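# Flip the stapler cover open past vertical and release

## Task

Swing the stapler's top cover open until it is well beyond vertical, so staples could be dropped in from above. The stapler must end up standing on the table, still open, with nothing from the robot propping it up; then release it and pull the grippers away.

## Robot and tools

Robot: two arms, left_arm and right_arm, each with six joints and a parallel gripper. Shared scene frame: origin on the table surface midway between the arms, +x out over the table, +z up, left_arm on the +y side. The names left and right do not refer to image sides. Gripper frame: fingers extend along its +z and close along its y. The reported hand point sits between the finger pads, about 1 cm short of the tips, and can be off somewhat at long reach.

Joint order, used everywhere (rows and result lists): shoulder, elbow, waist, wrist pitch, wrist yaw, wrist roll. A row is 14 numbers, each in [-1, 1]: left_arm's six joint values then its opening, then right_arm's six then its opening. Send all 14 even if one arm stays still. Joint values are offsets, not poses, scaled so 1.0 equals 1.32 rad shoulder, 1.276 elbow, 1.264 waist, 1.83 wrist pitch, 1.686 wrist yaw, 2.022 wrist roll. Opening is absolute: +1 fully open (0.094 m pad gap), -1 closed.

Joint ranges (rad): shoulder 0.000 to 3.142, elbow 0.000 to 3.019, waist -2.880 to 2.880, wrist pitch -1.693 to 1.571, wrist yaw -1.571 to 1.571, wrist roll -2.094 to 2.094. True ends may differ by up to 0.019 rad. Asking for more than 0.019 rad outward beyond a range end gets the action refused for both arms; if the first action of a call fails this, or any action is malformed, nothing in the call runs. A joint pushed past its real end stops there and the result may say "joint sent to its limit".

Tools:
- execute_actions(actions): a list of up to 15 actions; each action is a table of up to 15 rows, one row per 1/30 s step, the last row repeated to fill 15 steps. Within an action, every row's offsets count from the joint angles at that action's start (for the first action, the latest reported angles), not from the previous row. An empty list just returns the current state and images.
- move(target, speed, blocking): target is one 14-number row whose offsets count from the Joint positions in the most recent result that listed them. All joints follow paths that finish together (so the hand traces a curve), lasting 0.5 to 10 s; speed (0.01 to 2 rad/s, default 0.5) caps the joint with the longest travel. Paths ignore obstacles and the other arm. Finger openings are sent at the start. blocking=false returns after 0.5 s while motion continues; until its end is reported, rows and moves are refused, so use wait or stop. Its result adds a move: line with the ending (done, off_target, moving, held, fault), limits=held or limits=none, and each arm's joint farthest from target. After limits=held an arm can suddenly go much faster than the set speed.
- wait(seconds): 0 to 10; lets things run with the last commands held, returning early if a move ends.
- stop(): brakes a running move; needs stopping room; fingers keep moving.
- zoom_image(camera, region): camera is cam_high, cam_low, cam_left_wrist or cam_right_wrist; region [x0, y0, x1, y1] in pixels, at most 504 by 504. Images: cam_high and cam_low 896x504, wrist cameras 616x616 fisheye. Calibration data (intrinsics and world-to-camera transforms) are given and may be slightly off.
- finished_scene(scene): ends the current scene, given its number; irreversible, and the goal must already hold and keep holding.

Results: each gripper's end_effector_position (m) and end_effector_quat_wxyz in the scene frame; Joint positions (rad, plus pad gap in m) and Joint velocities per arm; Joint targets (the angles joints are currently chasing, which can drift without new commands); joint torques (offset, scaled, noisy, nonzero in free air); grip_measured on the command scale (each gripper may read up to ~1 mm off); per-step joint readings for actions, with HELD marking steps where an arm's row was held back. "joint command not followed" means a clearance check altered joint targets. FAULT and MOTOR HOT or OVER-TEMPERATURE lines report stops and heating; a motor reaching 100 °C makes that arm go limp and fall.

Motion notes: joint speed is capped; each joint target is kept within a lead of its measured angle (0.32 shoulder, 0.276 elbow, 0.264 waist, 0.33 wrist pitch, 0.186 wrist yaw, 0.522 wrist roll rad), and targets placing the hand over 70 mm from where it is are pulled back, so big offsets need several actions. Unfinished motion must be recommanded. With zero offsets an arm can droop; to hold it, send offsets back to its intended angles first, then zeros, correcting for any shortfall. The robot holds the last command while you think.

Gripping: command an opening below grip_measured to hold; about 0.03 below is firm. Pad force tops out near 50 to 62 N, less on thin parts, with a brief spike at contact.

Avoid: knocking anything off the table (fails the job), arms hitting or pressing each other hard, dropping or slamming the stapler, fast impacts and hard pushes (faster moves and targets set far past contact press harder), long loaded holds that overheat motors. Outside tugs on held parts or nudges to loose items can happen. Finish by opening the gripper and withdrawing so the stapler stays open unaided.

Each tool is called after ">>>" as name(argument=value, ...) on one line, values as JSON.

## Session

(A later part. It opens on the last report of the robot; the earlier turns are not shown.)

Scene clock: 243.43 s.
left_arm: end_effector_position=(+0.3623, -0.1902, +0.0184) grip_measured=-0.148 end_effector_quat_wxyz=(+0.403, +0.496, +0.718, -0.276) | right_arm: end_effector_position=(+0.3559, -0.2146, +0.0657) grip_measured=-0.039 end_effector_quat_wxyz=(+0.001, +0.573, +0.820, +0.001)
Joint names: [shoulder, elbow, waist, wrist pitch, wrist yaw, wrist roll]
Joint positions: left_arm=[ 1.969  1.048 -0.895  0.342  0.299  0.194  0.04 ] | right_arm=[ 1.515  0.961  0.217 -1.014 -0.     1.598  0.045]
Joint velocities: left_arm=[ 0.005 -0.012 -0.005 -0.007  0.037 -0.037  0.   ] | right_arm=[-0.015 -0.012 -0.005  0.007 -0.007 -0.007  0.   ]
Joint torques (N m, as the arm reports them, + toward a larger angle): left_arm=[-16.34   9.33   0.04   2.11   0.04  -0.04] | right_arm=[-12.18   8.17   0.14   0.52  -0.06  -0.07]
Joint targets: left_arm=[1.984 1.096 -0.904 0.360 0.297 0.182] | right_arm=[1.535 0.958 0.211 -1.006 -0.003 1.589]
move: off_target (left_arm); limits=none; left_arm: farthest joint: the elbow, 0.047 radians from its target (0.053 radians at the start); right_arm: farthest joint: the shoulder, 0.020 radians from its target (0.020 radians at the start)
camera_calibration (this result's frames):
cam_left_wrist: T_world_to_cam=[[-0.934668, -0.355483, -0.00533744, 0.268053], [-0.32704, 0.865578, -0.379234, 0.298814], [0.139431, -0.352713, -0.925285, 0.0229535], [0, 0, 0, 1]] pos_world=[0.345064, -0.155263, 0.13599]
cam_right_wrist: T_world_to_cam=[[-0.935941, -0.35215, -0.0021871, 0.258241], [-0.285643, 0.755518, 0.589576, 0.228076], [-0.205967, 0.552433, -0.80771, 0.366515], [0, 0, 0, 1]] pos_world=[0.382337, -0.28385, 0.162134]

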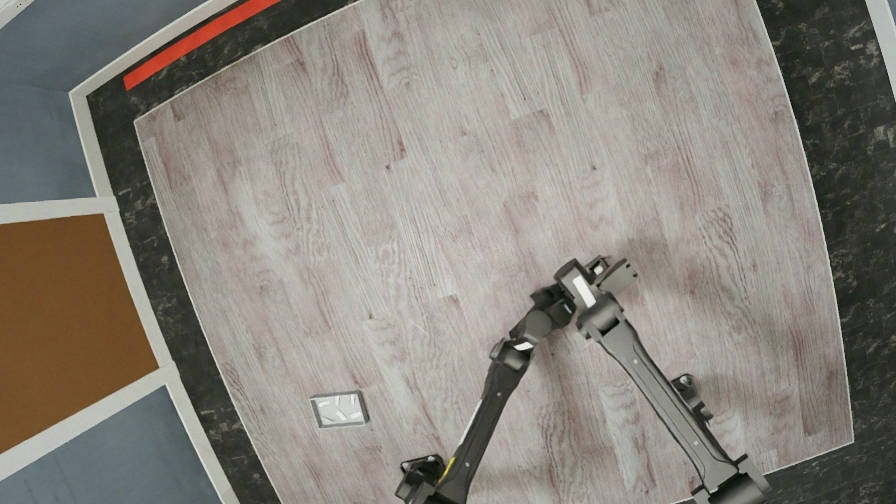

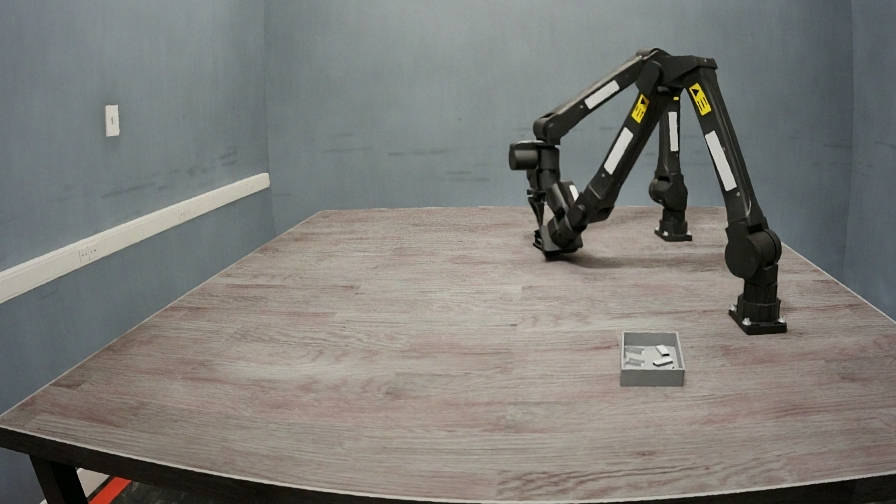

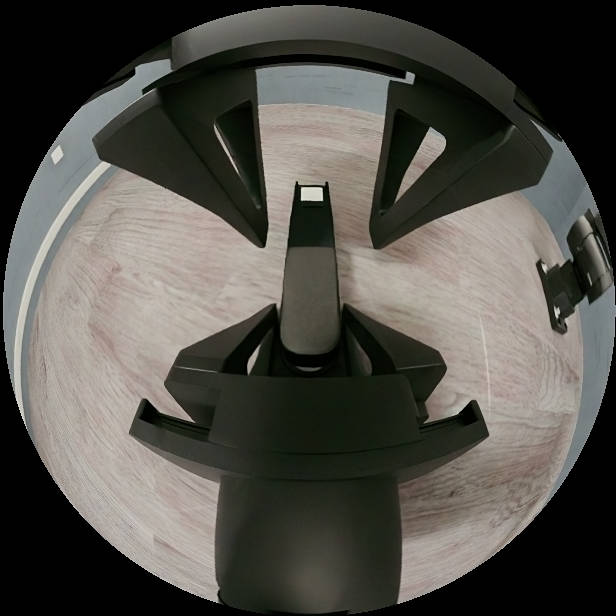

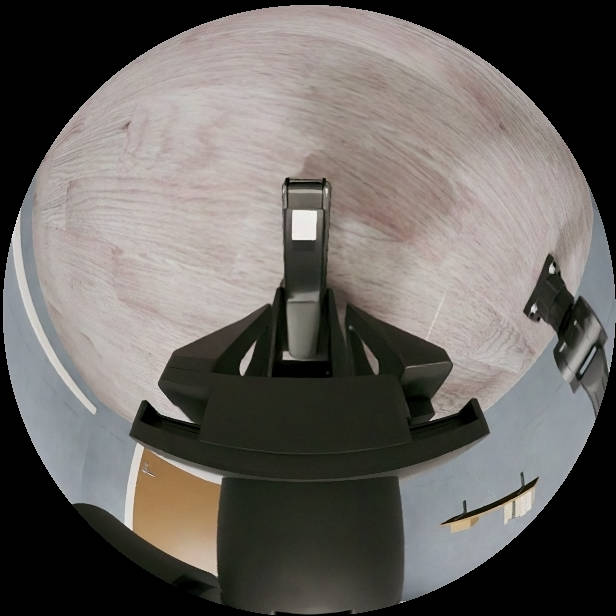

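>>> move(target=[0.0114, 0.0376, -0.0071, 0.0098, -0.0012, -0.0059, -0.32, 0.047, -0.0243, -0.0047, 0.0437, -0.0018, -0.0045, -0.04], speed=0.1)

Scene clock: 249.97 s.
left_arm: end_effector_position=(+0.3622, -0.1902, +0.0184) grip_measured=-0.286 end_effector_quat_wxyz=(+0.403, +0.496, +0.718, -0.276) | right_arm: end_effector_position=(+0.3592, -0.2134, +0.0444) grip_measured=-0.039 end_effector_quat_wxyz=(+0.004, +0.572, +0.820, +0.005)
Joint names: [shoulder, elbow, waist, wrist pitch, wrist yaw, wrist roll]
Joint positions: left_arm=[ 1.969  1.048 -0.895  0.342  0.3    0.194  0.034] | right_arm=[ 1.551  0.937  0.217 -0.943 -0.     1.597  0.045]
Joint velocities: left_arm=[ 0.005 -0.017 -0.015  0.017 -0.022  0.007  0.   ] | right_arm=[-0.005 -0.012 -0.005 -0.002 -0.007  0.022 -0.   ]
Joint torques (N m, as the arm reports them, + toward a larger angle): left_arm=[-16.34   9.43  -0.14   2.04   0.02  -0.04] | right_arm=[-12.03   7.71   0.17   0.58  -0.06  -0.06]
Joint targets: left_arm=[1.984 1.096 -0.904 0.360 0.297 0.182] | right_arm=[1.577 0.930 0.211 -0.934 -0.003 1.589]
move: off_target (left_arm, right_arm); limits=none; left_arm: farthest joint: the elbow, 0.048 radians from its target (0.048 radians at the start); right_arm: farthest joint: the shoulder, 0.026 radians from its target (0.062 radians at the start)
camera_calibration (this result's frames):
cam_left_wrist: T_world_to_cam=[[-0.934782, -0.355185, -0.00514158, 0.268083], [-0.326824, 0.865631, -0.379302, 0.298757], [0.139173, -0.352884, -0.925259, 0.0230215], [0, 0, 0, 1]] pos_world=[0.345036, -0.15527, 0.135998]
cam_right_wrist: T_world_to_cam=[[-0.935736, -0.352479, -0.012485, 0.261991], [-0.291575, 0.753165, 0.589684, 0.242251], [-0.198448, 0.555429, -0.807538, 0.347138], [0, 0, 0, 1]] pos_world=[0.384678, -0.282919, 0.140746]

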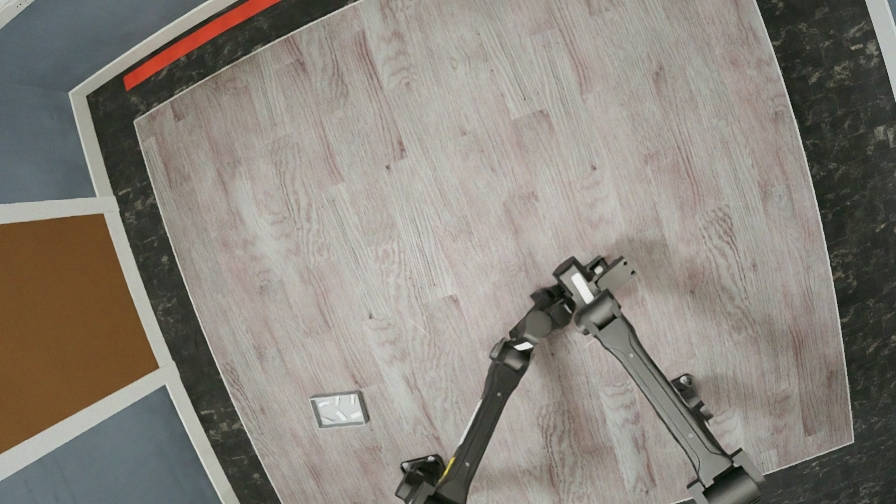

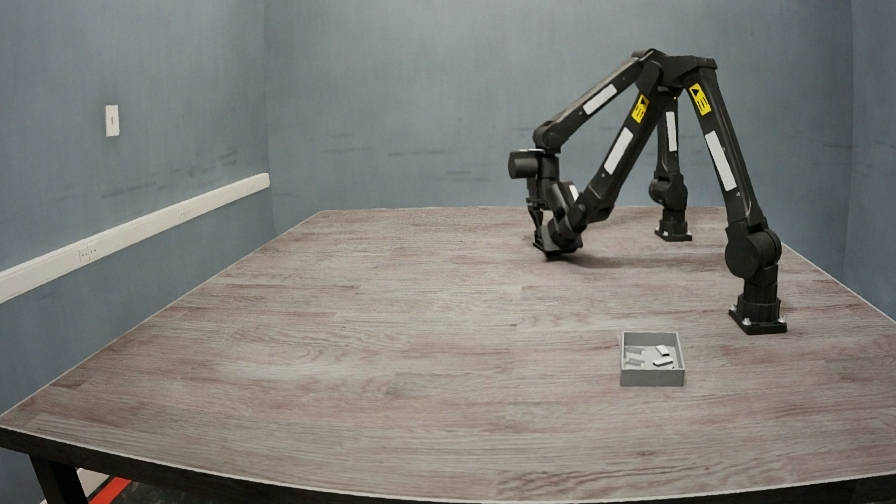

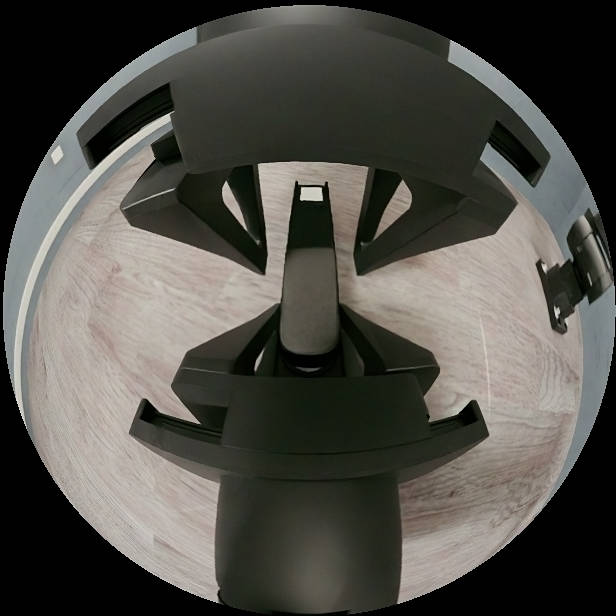

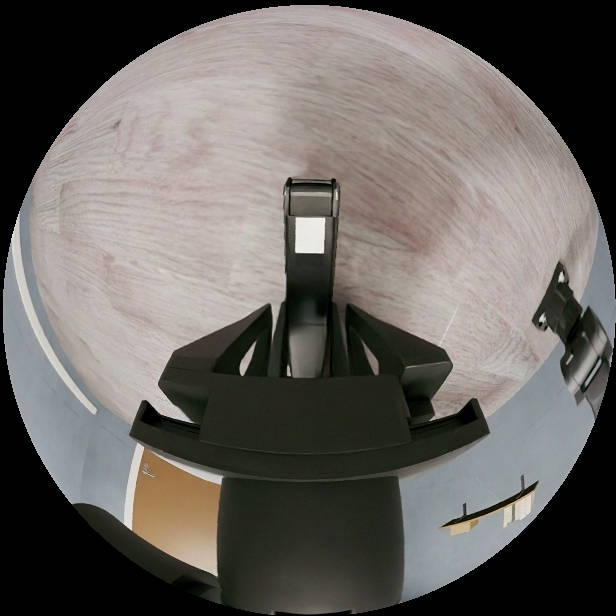

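>>> zoom_image(camera="cam_left_wrist", region=[200, 160, 420, 380])

>>> zoom_image(camera="cam_right_wrist", region=[220, 170, 400, 390])

Region (200, 160, 420, 380) of cam_left_wrist's 616x616 image, scaled by 2.291, with more detail than that image has.

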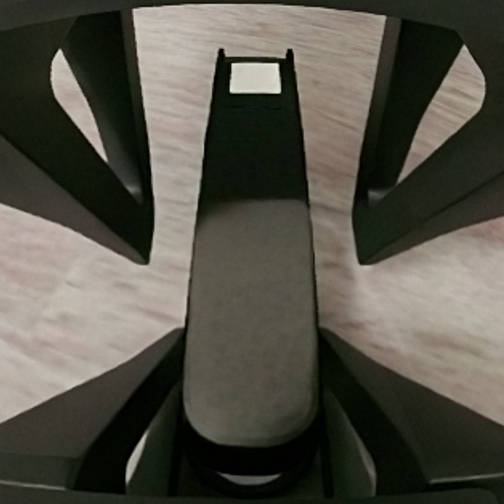

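Region (220, 170, 400, 390) of cam_right_wrist's 616x616 image, scaled by 2.291, with more detail than that image has; it fills the left 412 columns of this view, and the rest is white.

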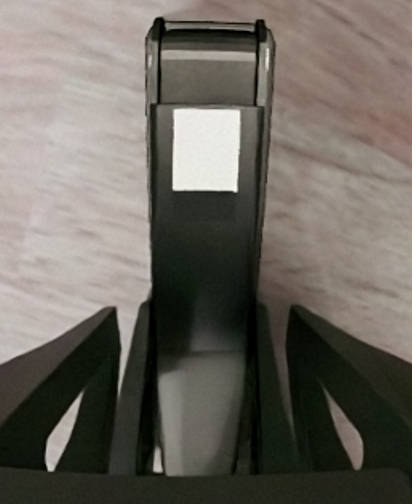

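>>> move(target=[0.0114, 0.0376, -0.0071, 0.0098, -0.0018, -0.0059, -0.32, 0.0273, -0.0102, -0.0047, 0.0126, -0.0018, -0.004, -0.3], speed=0.08)

Scene clock: 255.53 s.
left_arm: end_effector_position=(+0.3622, -0.1902, +0.0184) grip_measured=-0.286 end_effector_quat_wxyz=(+0.403, +0.496, +0.718, -0.276) | right_arm: end_effector_position=(+0.3590, -0.2134, +0.0396) grip_measured=-0.299 end_effector_quat_wxyz=(+0.004, +0.572, +0.820, +0.005)
Joint names: [shoulder, elbow, waist, wrist pitch, wrist yaw, wrist roll]
Joint positions: left_arm=[ 1.969  1.048 -0.895  0.342  0.3    0.194  0.034] | right_arm=[ 1.559  0.93   0.217 -0.929 -0.     1.597  0.033]
Joint velocities: left_arm=[-0.005  0.002 -0.005 -0.012  0.037  0.022  0.001] | right_arm=[-0.005 -0.002  0.005  0.002  0.051 -0.037  0.   ]
Joint torques (N m, as the arm reports them, + toward a larger angle): left_arm=[-16.35   9.36  -0.31   2.03   0.    -0.03] | right_arm=[-11.87   7.5    0.16   0.65  -0.06  -0.06]
Joint targets: left_arm=[1.984 1.096 -0.904 0.360 0.297 0.182] | right_arm=[1.587 0.924 0.211 -0.920 -0.003 1.589]
move: off_target (left_arm, right_arm); limits=none; left_arm: farthest joint: the elbow, 0.048 radians from its target (0.048 radians at the start); right_arm: farthest joint: the shoulder, 0.028 radians from its target (0.036 radians at the start)
camera_calibration (this result's frames):
cam_left_wrist: T_world_to_cam=[[-0.934782, -0.355185, -0.00514158, 0.268083], [-0.326824, 0.865631, -0.379302, 0.298757], [0.139173, -0.352884, -0.925259, 0.0230215], [0, 0, 0, 1]] pos_world=[0.345036, -0.15527, 0.135998]
cam_right_wrist: T_world_to_cam=[[-0.935736, -0.352479, -0.012485, 0.261774], [-0.291575, 0.753165, 0.589684, 0.245047], [-0.198448, 0.555429, -0.807538, 0.343315], [0, 0, 0, 1]] pos_world=[0.384531, -0.282978, 0.136008]

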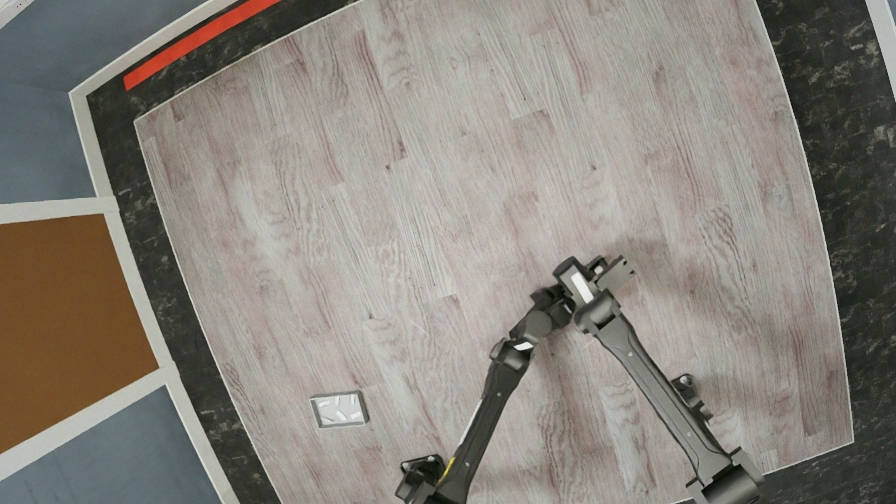

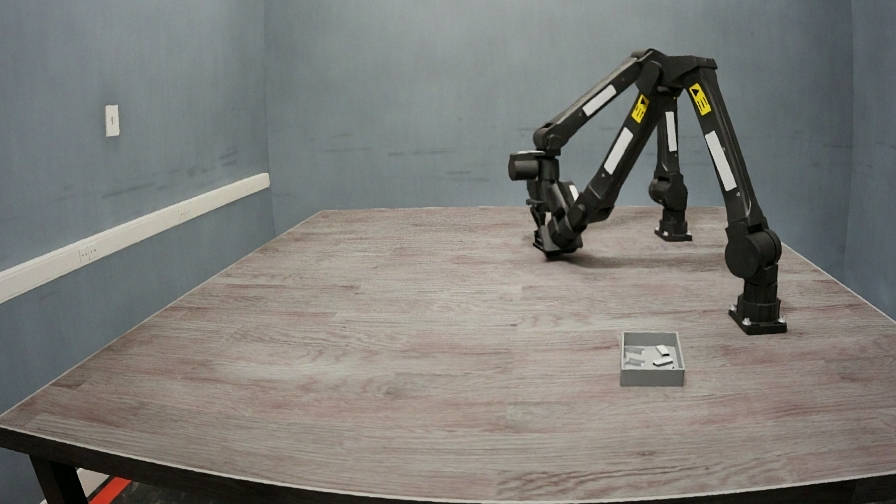

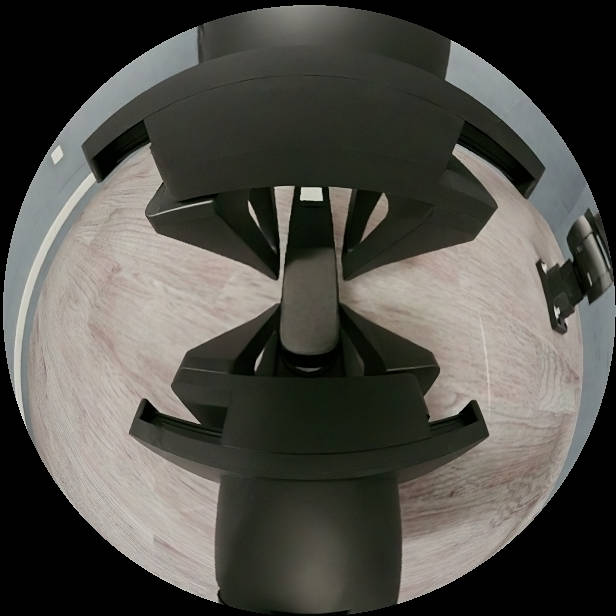

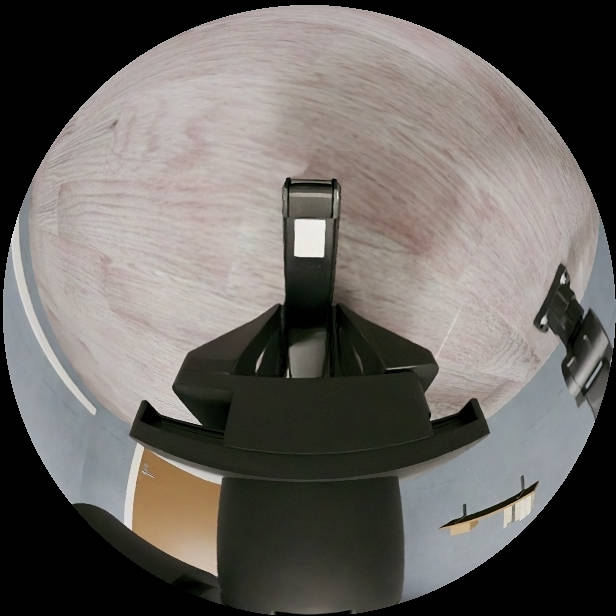

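>>> move(target=[0.0114, 0.0376, -0.0071, 0.0098, -0.0018, -0.0059, -0.32, 0.015, -0.0047, -0.0047, 0.0049, -0.0018, -0.004, -0.52], speed=0.08)

Scene clock: 257.70 s.
left_arm: end_effector_position=(+0.3623, -0.1902, +0.0183) grip_measured=-0.286 end_effector_quat_wxyz=(+0.403, +0.496, +0.718, -0.276) | right_arm: end_effector_position=(+0.3594, -0.2133, +0.0396) grip_measured=-0.512 end_effector_quat_wxyz=(+0.004, +0.573, +0.820, +0.006)
Joint names: [shoulder, elbow, waist, wrist pitch, wrist yaw, wrist roll]
Joint positions: left_arm=[ 1.969  1.048 -0.895  0.342  0.299  0.194  0.034] | right_arm=[ 1.559  0.93   0.217 -0.928 -0.     1.599  0.023]
Joint velocities: left_arm=[-0.005  0.002 -0.005 -0.022 -0.022 -0.051  0.001] | right_arm=[ 0.015 -0.007 -0.005  0.017 -0.066  0.022 -0.   ]
Joint torques (N m, as the arm reports them, + toward a larger angle): left_arm=[-16.27   9.36  -0.12   2.09   0.03  -0.04] | right_arm=[-12.56   7.55   0.12   0.53  -0.06  -0.07]
Joint targets: left_arm=[1.984 1.096 -0.904 0.360 0.297 0.182] | right_arm=[1.579 0.924 0.211 -0.920 -0.003 1.589]
move: off_target (left_arm); limits=none; left_arm: farthest joint: the elbow, 0.048 radians from its target (0.048 radians at the start); right_arm: farthest joint: the shoulder, 0.020 radians from its target (0.020 radians at the start)
camera_calibration (this result's frames):
cam_left_wrist: T_world_to_cam=[[-0.934553, -0.35578, -0.00553331, 0.268023], [-0.327257, 0.865526, -0.379167, 0.298871], [0.139689, -0.352541, -0.925312, 0.0228856], [0, 0, 0, 1]] pos_world=[0.345092, -0.155256, 0.135981]
cam_right_wrist: T_world_to_cam=[[-0.936254, -0.351044, -0.0140098, 0.262702], [-0.291257, 0.753265, 0.589713, 0.244947], [-0.196462, 0.556202, -0.807492, 0.34276], [0, 0, 0, 1]] pos_world=[0.384638, -0.282934, 0.136008]

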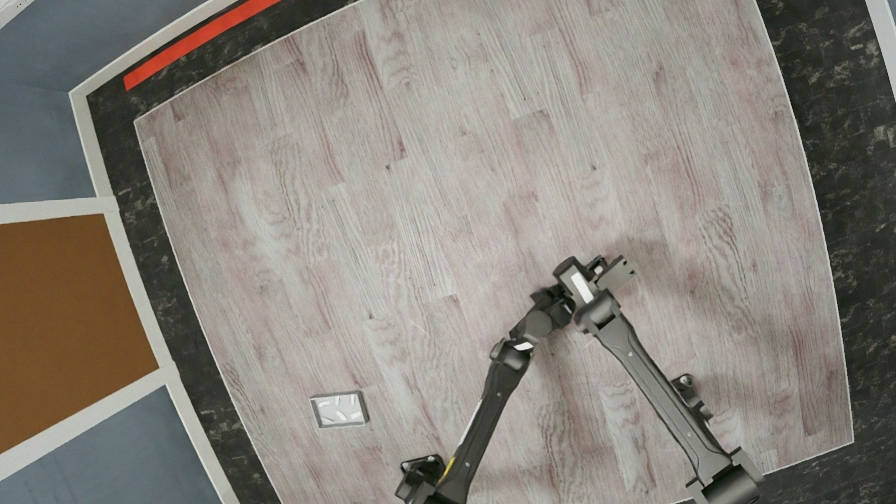

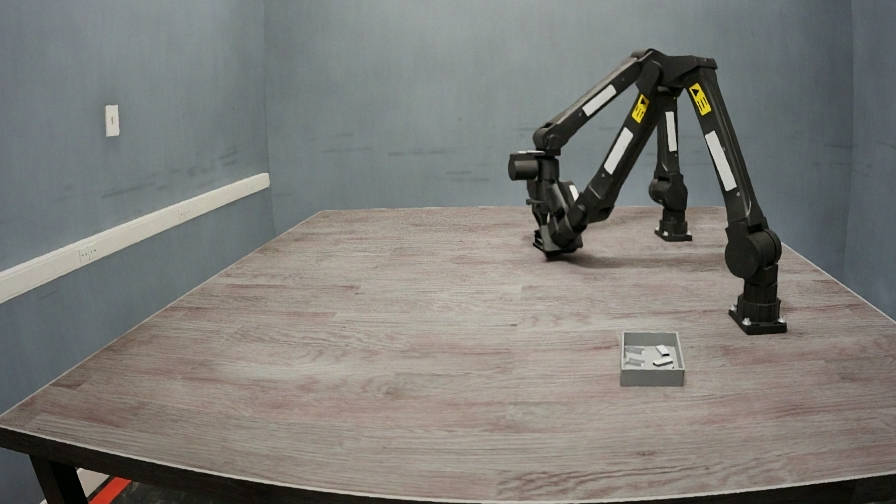

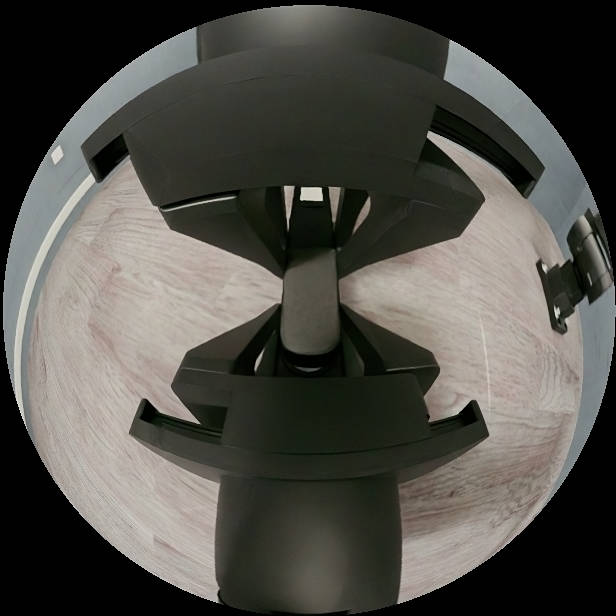

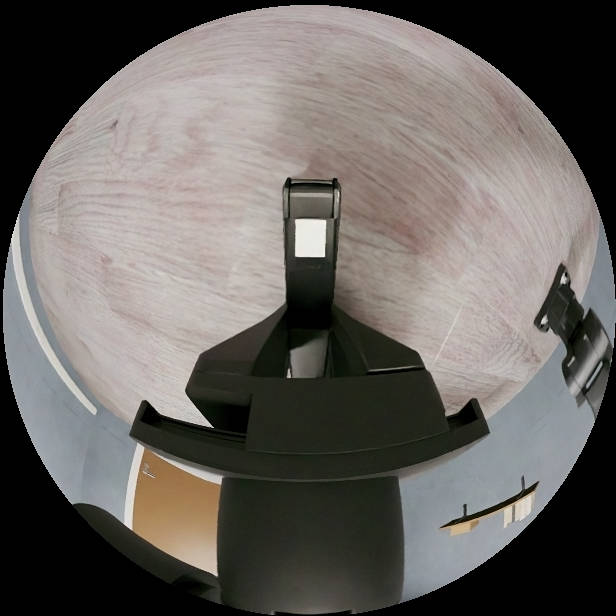

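>>> move(target=[0.0114, 0.0376, -0.0071, 0.0098, -0.0012, -0.0059, -0.32, -0.0078, 0.0263, -0.0715, -0.0304, -0.1052, -0.0472, -0.545], speed=0.1)

Scene clock: 274.67 s.
left_arm: end_effector_position=(+0.3624, -0.1902, +0.0184) grip_measured=-0.286 end_effector_quat_wxyz=(+0.403, +0.496, +0.718, -0.276) | right_arm: end_effector_position=(+0.3590, -0.2146, +0.0483) grip_measured=-0.527 end_effector_quat_wxyz=(-0.071, +0.574, +0.814, +0.052)
Joint names: [shoulder, elbow, waist, wrist pitch, wrist yaw, wrist roll]
Joint positions: left_arm=[ 1.969  1.048 -0.895  0.342  0.298  0.195  0.034] | right_arm=[ 1.555  0.945  0.138 -0.965 -0.176  1.528  0.022]
Joint velocities: left_arm=[-0.015 -0.007 -0.015  0.002 -0.022  0.037 -0.001] | right_arm=[-0.005 -0.012 -0.015  0.007  0.007 -0.037 -0.001]
Joint torques (N m, as the arm reports them, + toward a larger angle): left_arm=[-16.18   9.32  -0.11   2.03   0.04  -0.04] | right_arm=[-14.87   9.79  -0.32  -0.48  -0.15  -0.22]
Joint targets: left_arm=[1.984 1.096 -0.903 0.360 0.297 0.182] | right_arm=[1.548 0.964 0.126 -0.984 -0.178 1.504]
move: off_target (left_arm, right_arm); limits=none; left_arm: farthest joint: the elbow, 0.048 radians from its target (0.048 radians at the start); right_arm: farthest joint: the wrist roll, 0.024 radians from its target (0.095 radians at the start)
camera_calibration (this result's frames):
cam_left_wrist: T_world_to_cam=[[-0.934645, -0.355518, -0.00683705, 0.268212], [-0.326514, 0.865693, -0.379425, 0.298701], [0.140811, -0.352395, -0.925197, 0.0225496], [0, 0, 0, 1]] pos_world=[0.345038, -0.155283, 0.136031]
cam_right_wrist: T_world_to_cam=[[-0.939094, -0.343629, -0.00471941, 0.264171], [-0.241051, 0.64885, 0.721726, 0.193884], [-0.244944, 0.678906, -0.692163, 0.388622], [0, 0, 0, 1]] pos_world=[0.390008, -0.298862, 0.130305]

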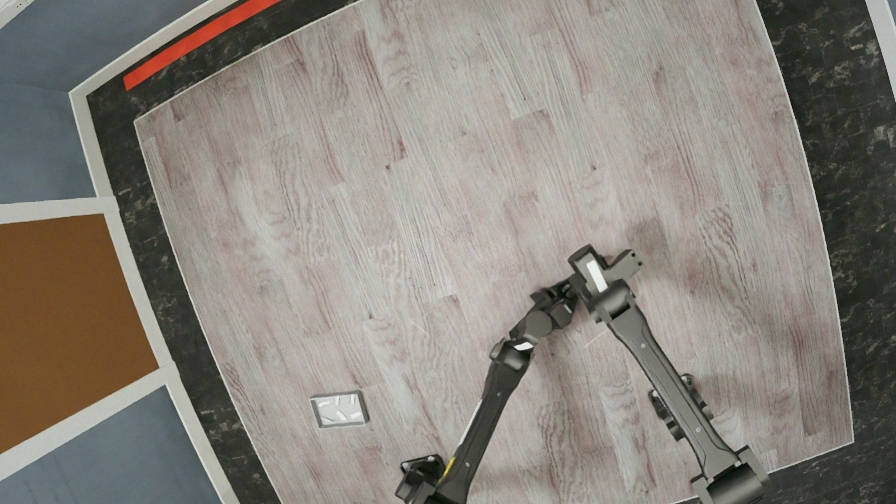

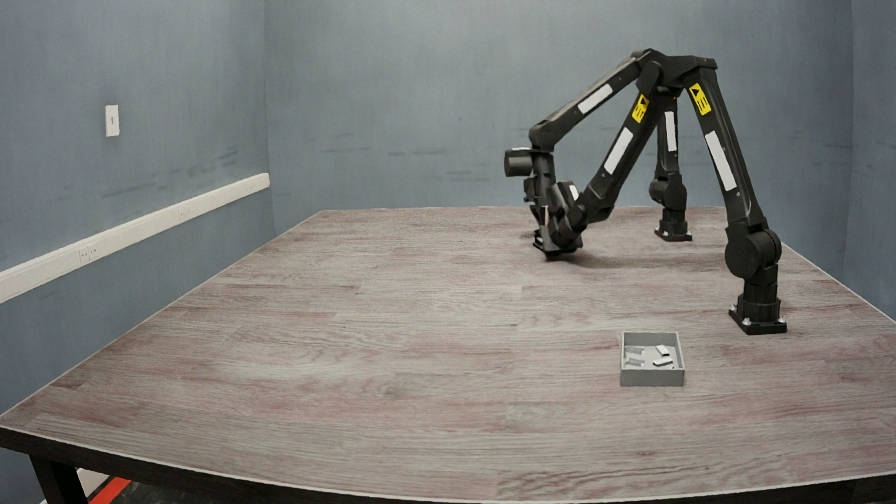

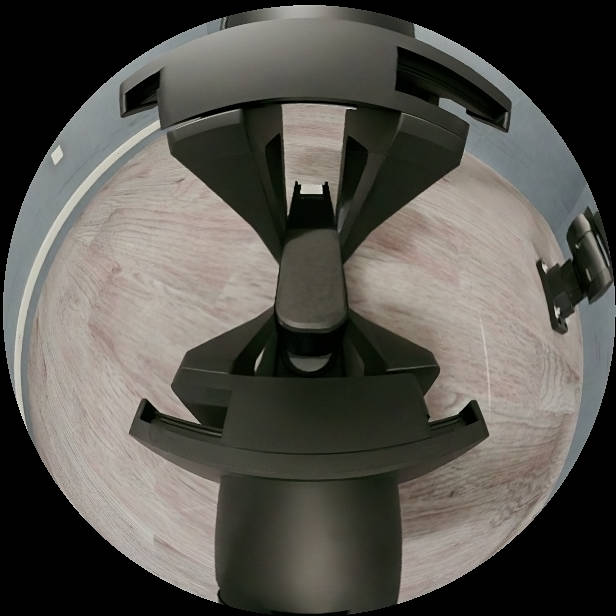

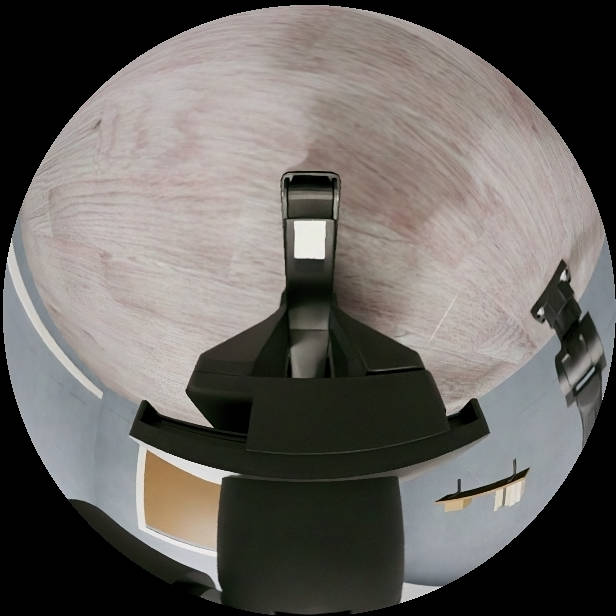

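>>> zoom_image(camera="cam_left_wrist", region=[220, 170, 400, 390])

>>> zoom_image(camera="cam_right_wrist", region=[240, 160, 380, 320])

Region (220, 170, 400, 390) of cam_left_wrist's 616x616 image, scaled by 2.291, with more detail than that image has; it fills the left 412 columns of this view, and the rest is white.

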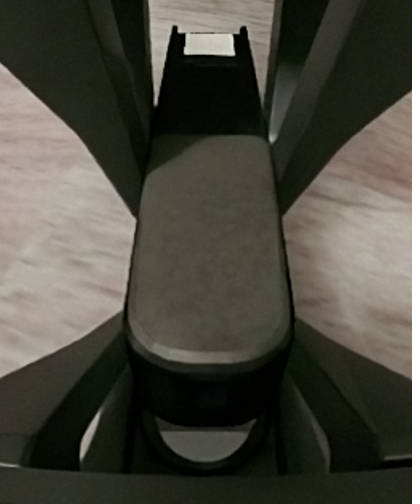

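Region (240, 160, 380, 320) of cam_right_wrist's 616x616 image, scaled by 3.150, with more detail than that image has; it fills the left 441 columns of this view, and the rest is white.

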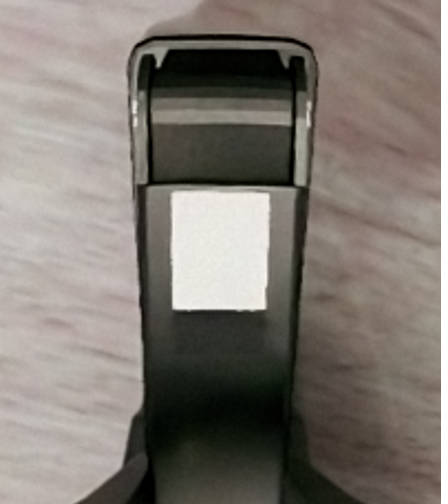

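>>> move(target=[0.0114, 0.0376, -0.0071, 0.0098, -0.0006, -0.0064, -0.32, 0.0273, 0.0437, -0.1112, -0.0608, -0.1517, -0.0876, -0.56], speed=0.2)

Scene clock: 303.07 s.
left_arm: end_effector_position=(+0.3588, -0.1930, +0.0184) grip_measured=-0.286 end_effector_quat_wxyz=(+0.403, +0.499, +0.716, -0.277) | right_arm: end_effector_position=(+0.3571, -0.2233, +0.0658) grip_measured=-0.530 end_effector_quat_wxyz=(-0.179, +0.564, +0.796, +0.127)
Joint names: [shoulder, elbow, waist, wrist pitch, wrist yaw, wrist roll]
Joint positions: left_arm=[ 1.969  1.048 -0.901  0.343  0.299  0.196  0.034] | right_arm=[ 1.565  0.968  0.009 -1.053 -0.436  1.387  0.022]
Joint velocities: left_arm=[ 0.005 -0.007  0.005 -0.002 -0.037  0.022  0.   ] | right_arm=[-0.015 -0.002 -0.024 -0.002 -0.081  0.037  0.001]
Joint torques (N m, as the arm reports them, + toward a larger angle): left_arm=[-16.32   9.33   0.6    1.97   0.09  -0.06] | right_arm=[-12.21  10.86  -0.31  -0.77  -0.1   -0.36]
Joint targets: left_arm=[1.984 1.096 -0.904 0.360 0.298 0.182] | right_arm=[1.591 1.000 -0.002 -1.076 -0.431 1.351]
move: off_target (left_arm, right_arm); limits=none; left_arm: farthest joint: the elbow, 0.048 radians from its target (0.048 radians at the start); right_arm: farthest joint: the wrist roll, 0.036 radians from its target (0.177 radians at the start)
camera_calibration (this result's frames):
cam_left_wrist: T_world_to_cam=[[-0.937374, -0.348234, -0.00788281, 0.266202], [-0.31929, 0.868068, -0.380148, 0.297833], [0.139223, -0.353824, -0.924892, 0.0223507], [0, 0, 0, 1]] pos_world=[0.341515, -0.157931, 0.135991]
cam_right_wrist: T_world_to_cam=[[-0.94108, -0.338178, -0.00221212, 0.261209], [-0.163251, 0.448545, 0.878724, 0.103647], [-0.296173, 0.827311, -0.477325, 0.443458], [0, 0, 0, 1]] pos_world=[0.394079, -0.325033, 0.121175]

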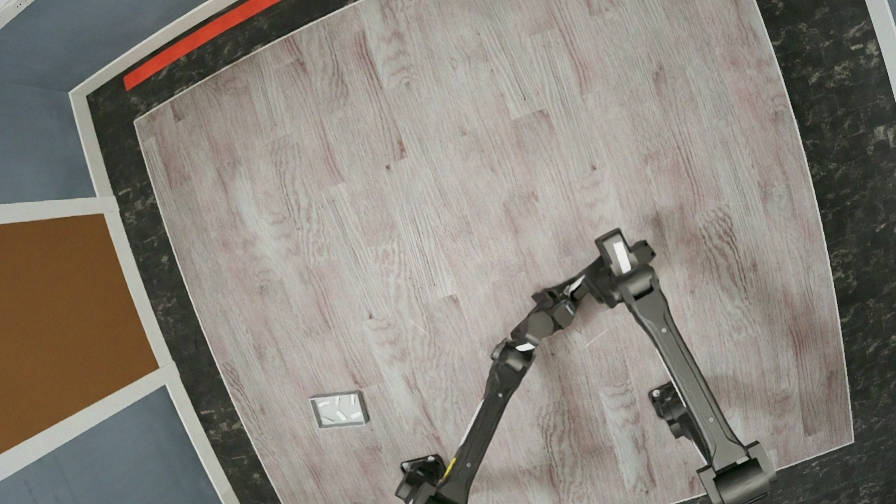

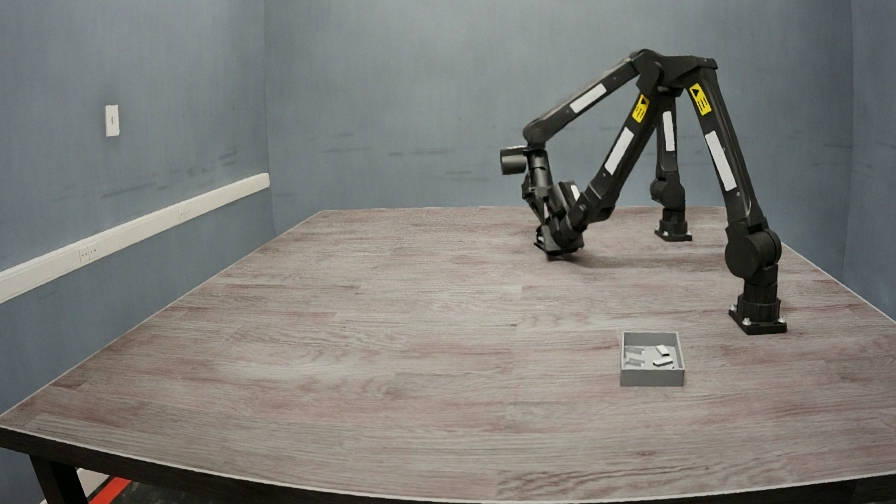

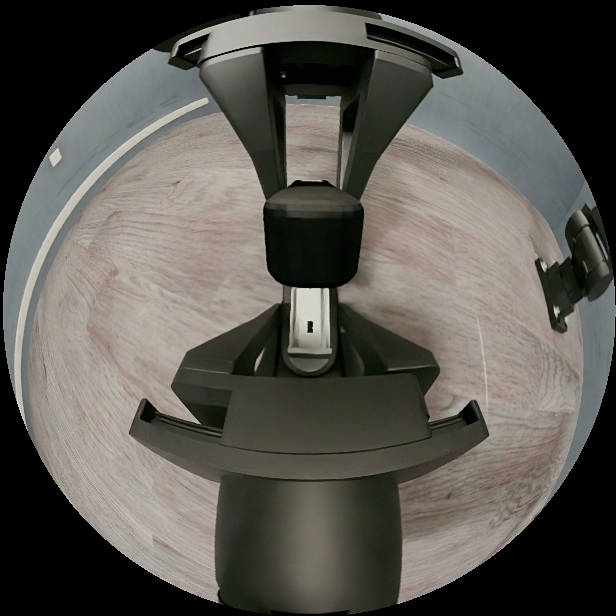

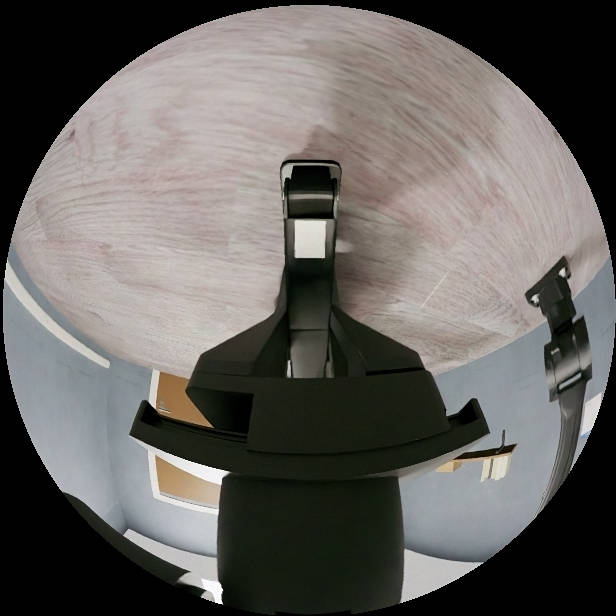

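>>> move(target=[0.0114, 0.0376, 0.0, 0.0093, -0.0006, -0.0069, -0.32, 0.0758, 0.0672, -0.1023, -0.086, -0.1338, -0.1128, -0.56], speed=0.2)

Scene clock: 311.37 s.
left_arm: end_effector_position=(+0.3577, -0.1937, +0.0185) grip_measured=-0.286 end_effector_quat_wxyz=(+0.401, +0.499, +0.715, -0.279) | right_arm: end_effector_position=(+0.3592, -0.2333, +0.0801) grip_measured=-0.530 end_effector_quat_wxyz=(-0.285, +0.543, +0.765, +0.197)
Joint names: [shoulder, elbow, waist, wrist pitch, wrist yaw, wrist roll]
Joint positions: left_arm=[ 1.969  1.048 -0.903  0.343  0.302  0.194  0.034] | right_arm=[ 1.637  1.019 -0.108 -1.195 -0.671  1.204  0.022]
Joint velocities: left_arm=[-0.024  0.002  0.005 -0.017  0.037 -0.007 -0.   ] | right_arm=[-0.024 -0.002 -0.005  0.002  0.007 -0.022 -0.001]
Joint torques (N m, as the arm reports them, + toward a larger angle): left_arm=[-16.4    9.35   0.73   2.05  -0.08  -0.04] | right_arm=[-12.77  10.72  -0.35  -0.74  -0.07  -0.45]
Joint targets: left_arm=[1.984 1.096 -0.901 0.360 0.298 0.182] | right_arm=[1.666 1.054 -0.121 -1.210 -0.662 1.159]
move: off_target (left_arm, right_arm); limits=none; left_arm: farthest joint: the elbow, 0.048 radians from its target (0.048 radians at the start); right_arm: farthest joint: the wrist roll, 0.045 radians from its target (0.228 radians at the start)
camera_calibration (this result's frames):
cam_left_wrist: T_world_to_cam=[[-0.938374, -0.345597, -0.00417232, 0.265693], [-0.318075, 0.868242, -0.380768, 0.297732], [0.135215, -0.355975, -0.924661, 0.0233592], [0, 0, 0, 1]] pos_world=[0.340862, -0.158366, 0.136075]
cam_right_wrist: T_world_to_cam=[[-0.940898, -0.33868, 0.00258975, 0.259254], [-0.0759155, 0.218343, 0.972915, 0.00325586], [-0.330072, 0.915217, -0.231149, 0.472161], [0, 0, 0, 1]] pos_world=[0.400026, -0.345036, 0.105301]

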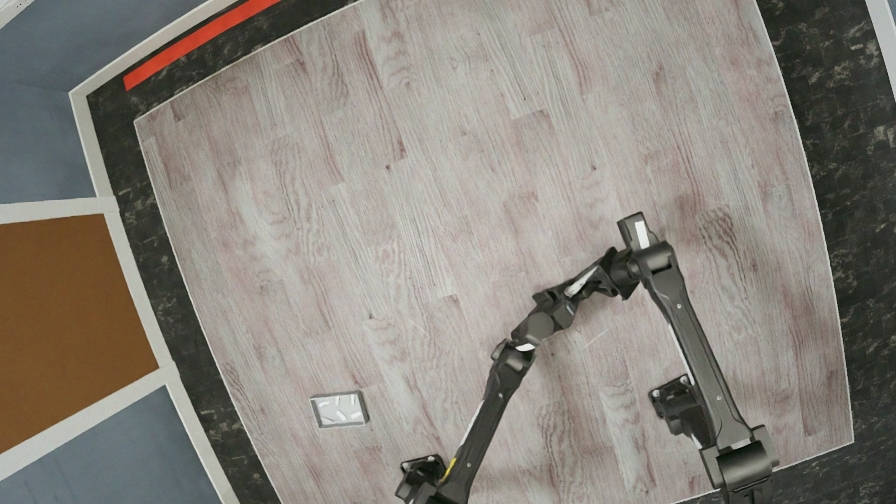

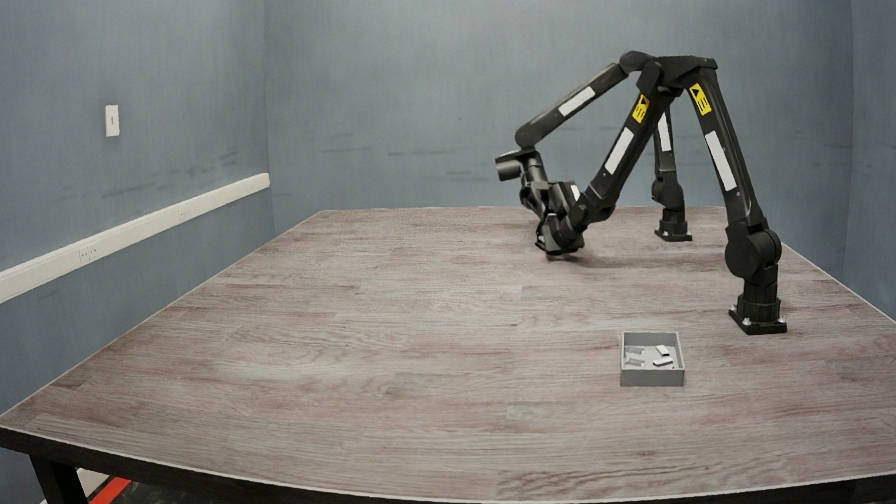

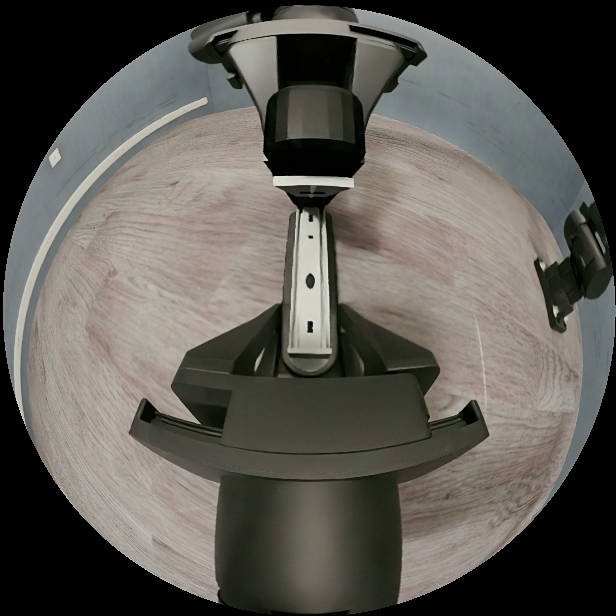

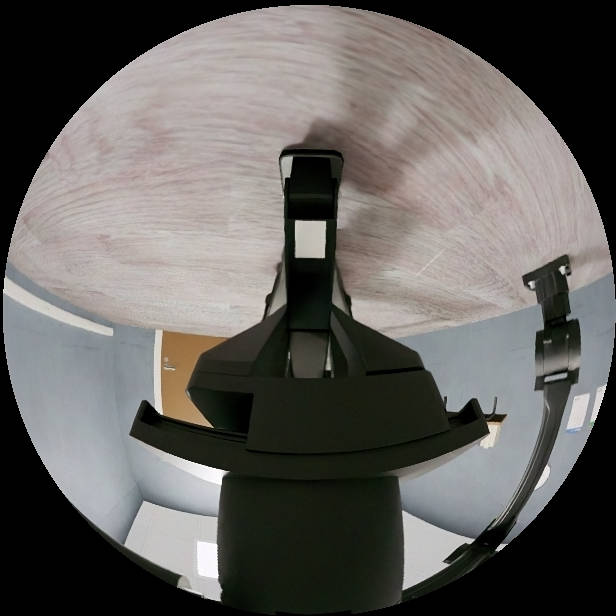

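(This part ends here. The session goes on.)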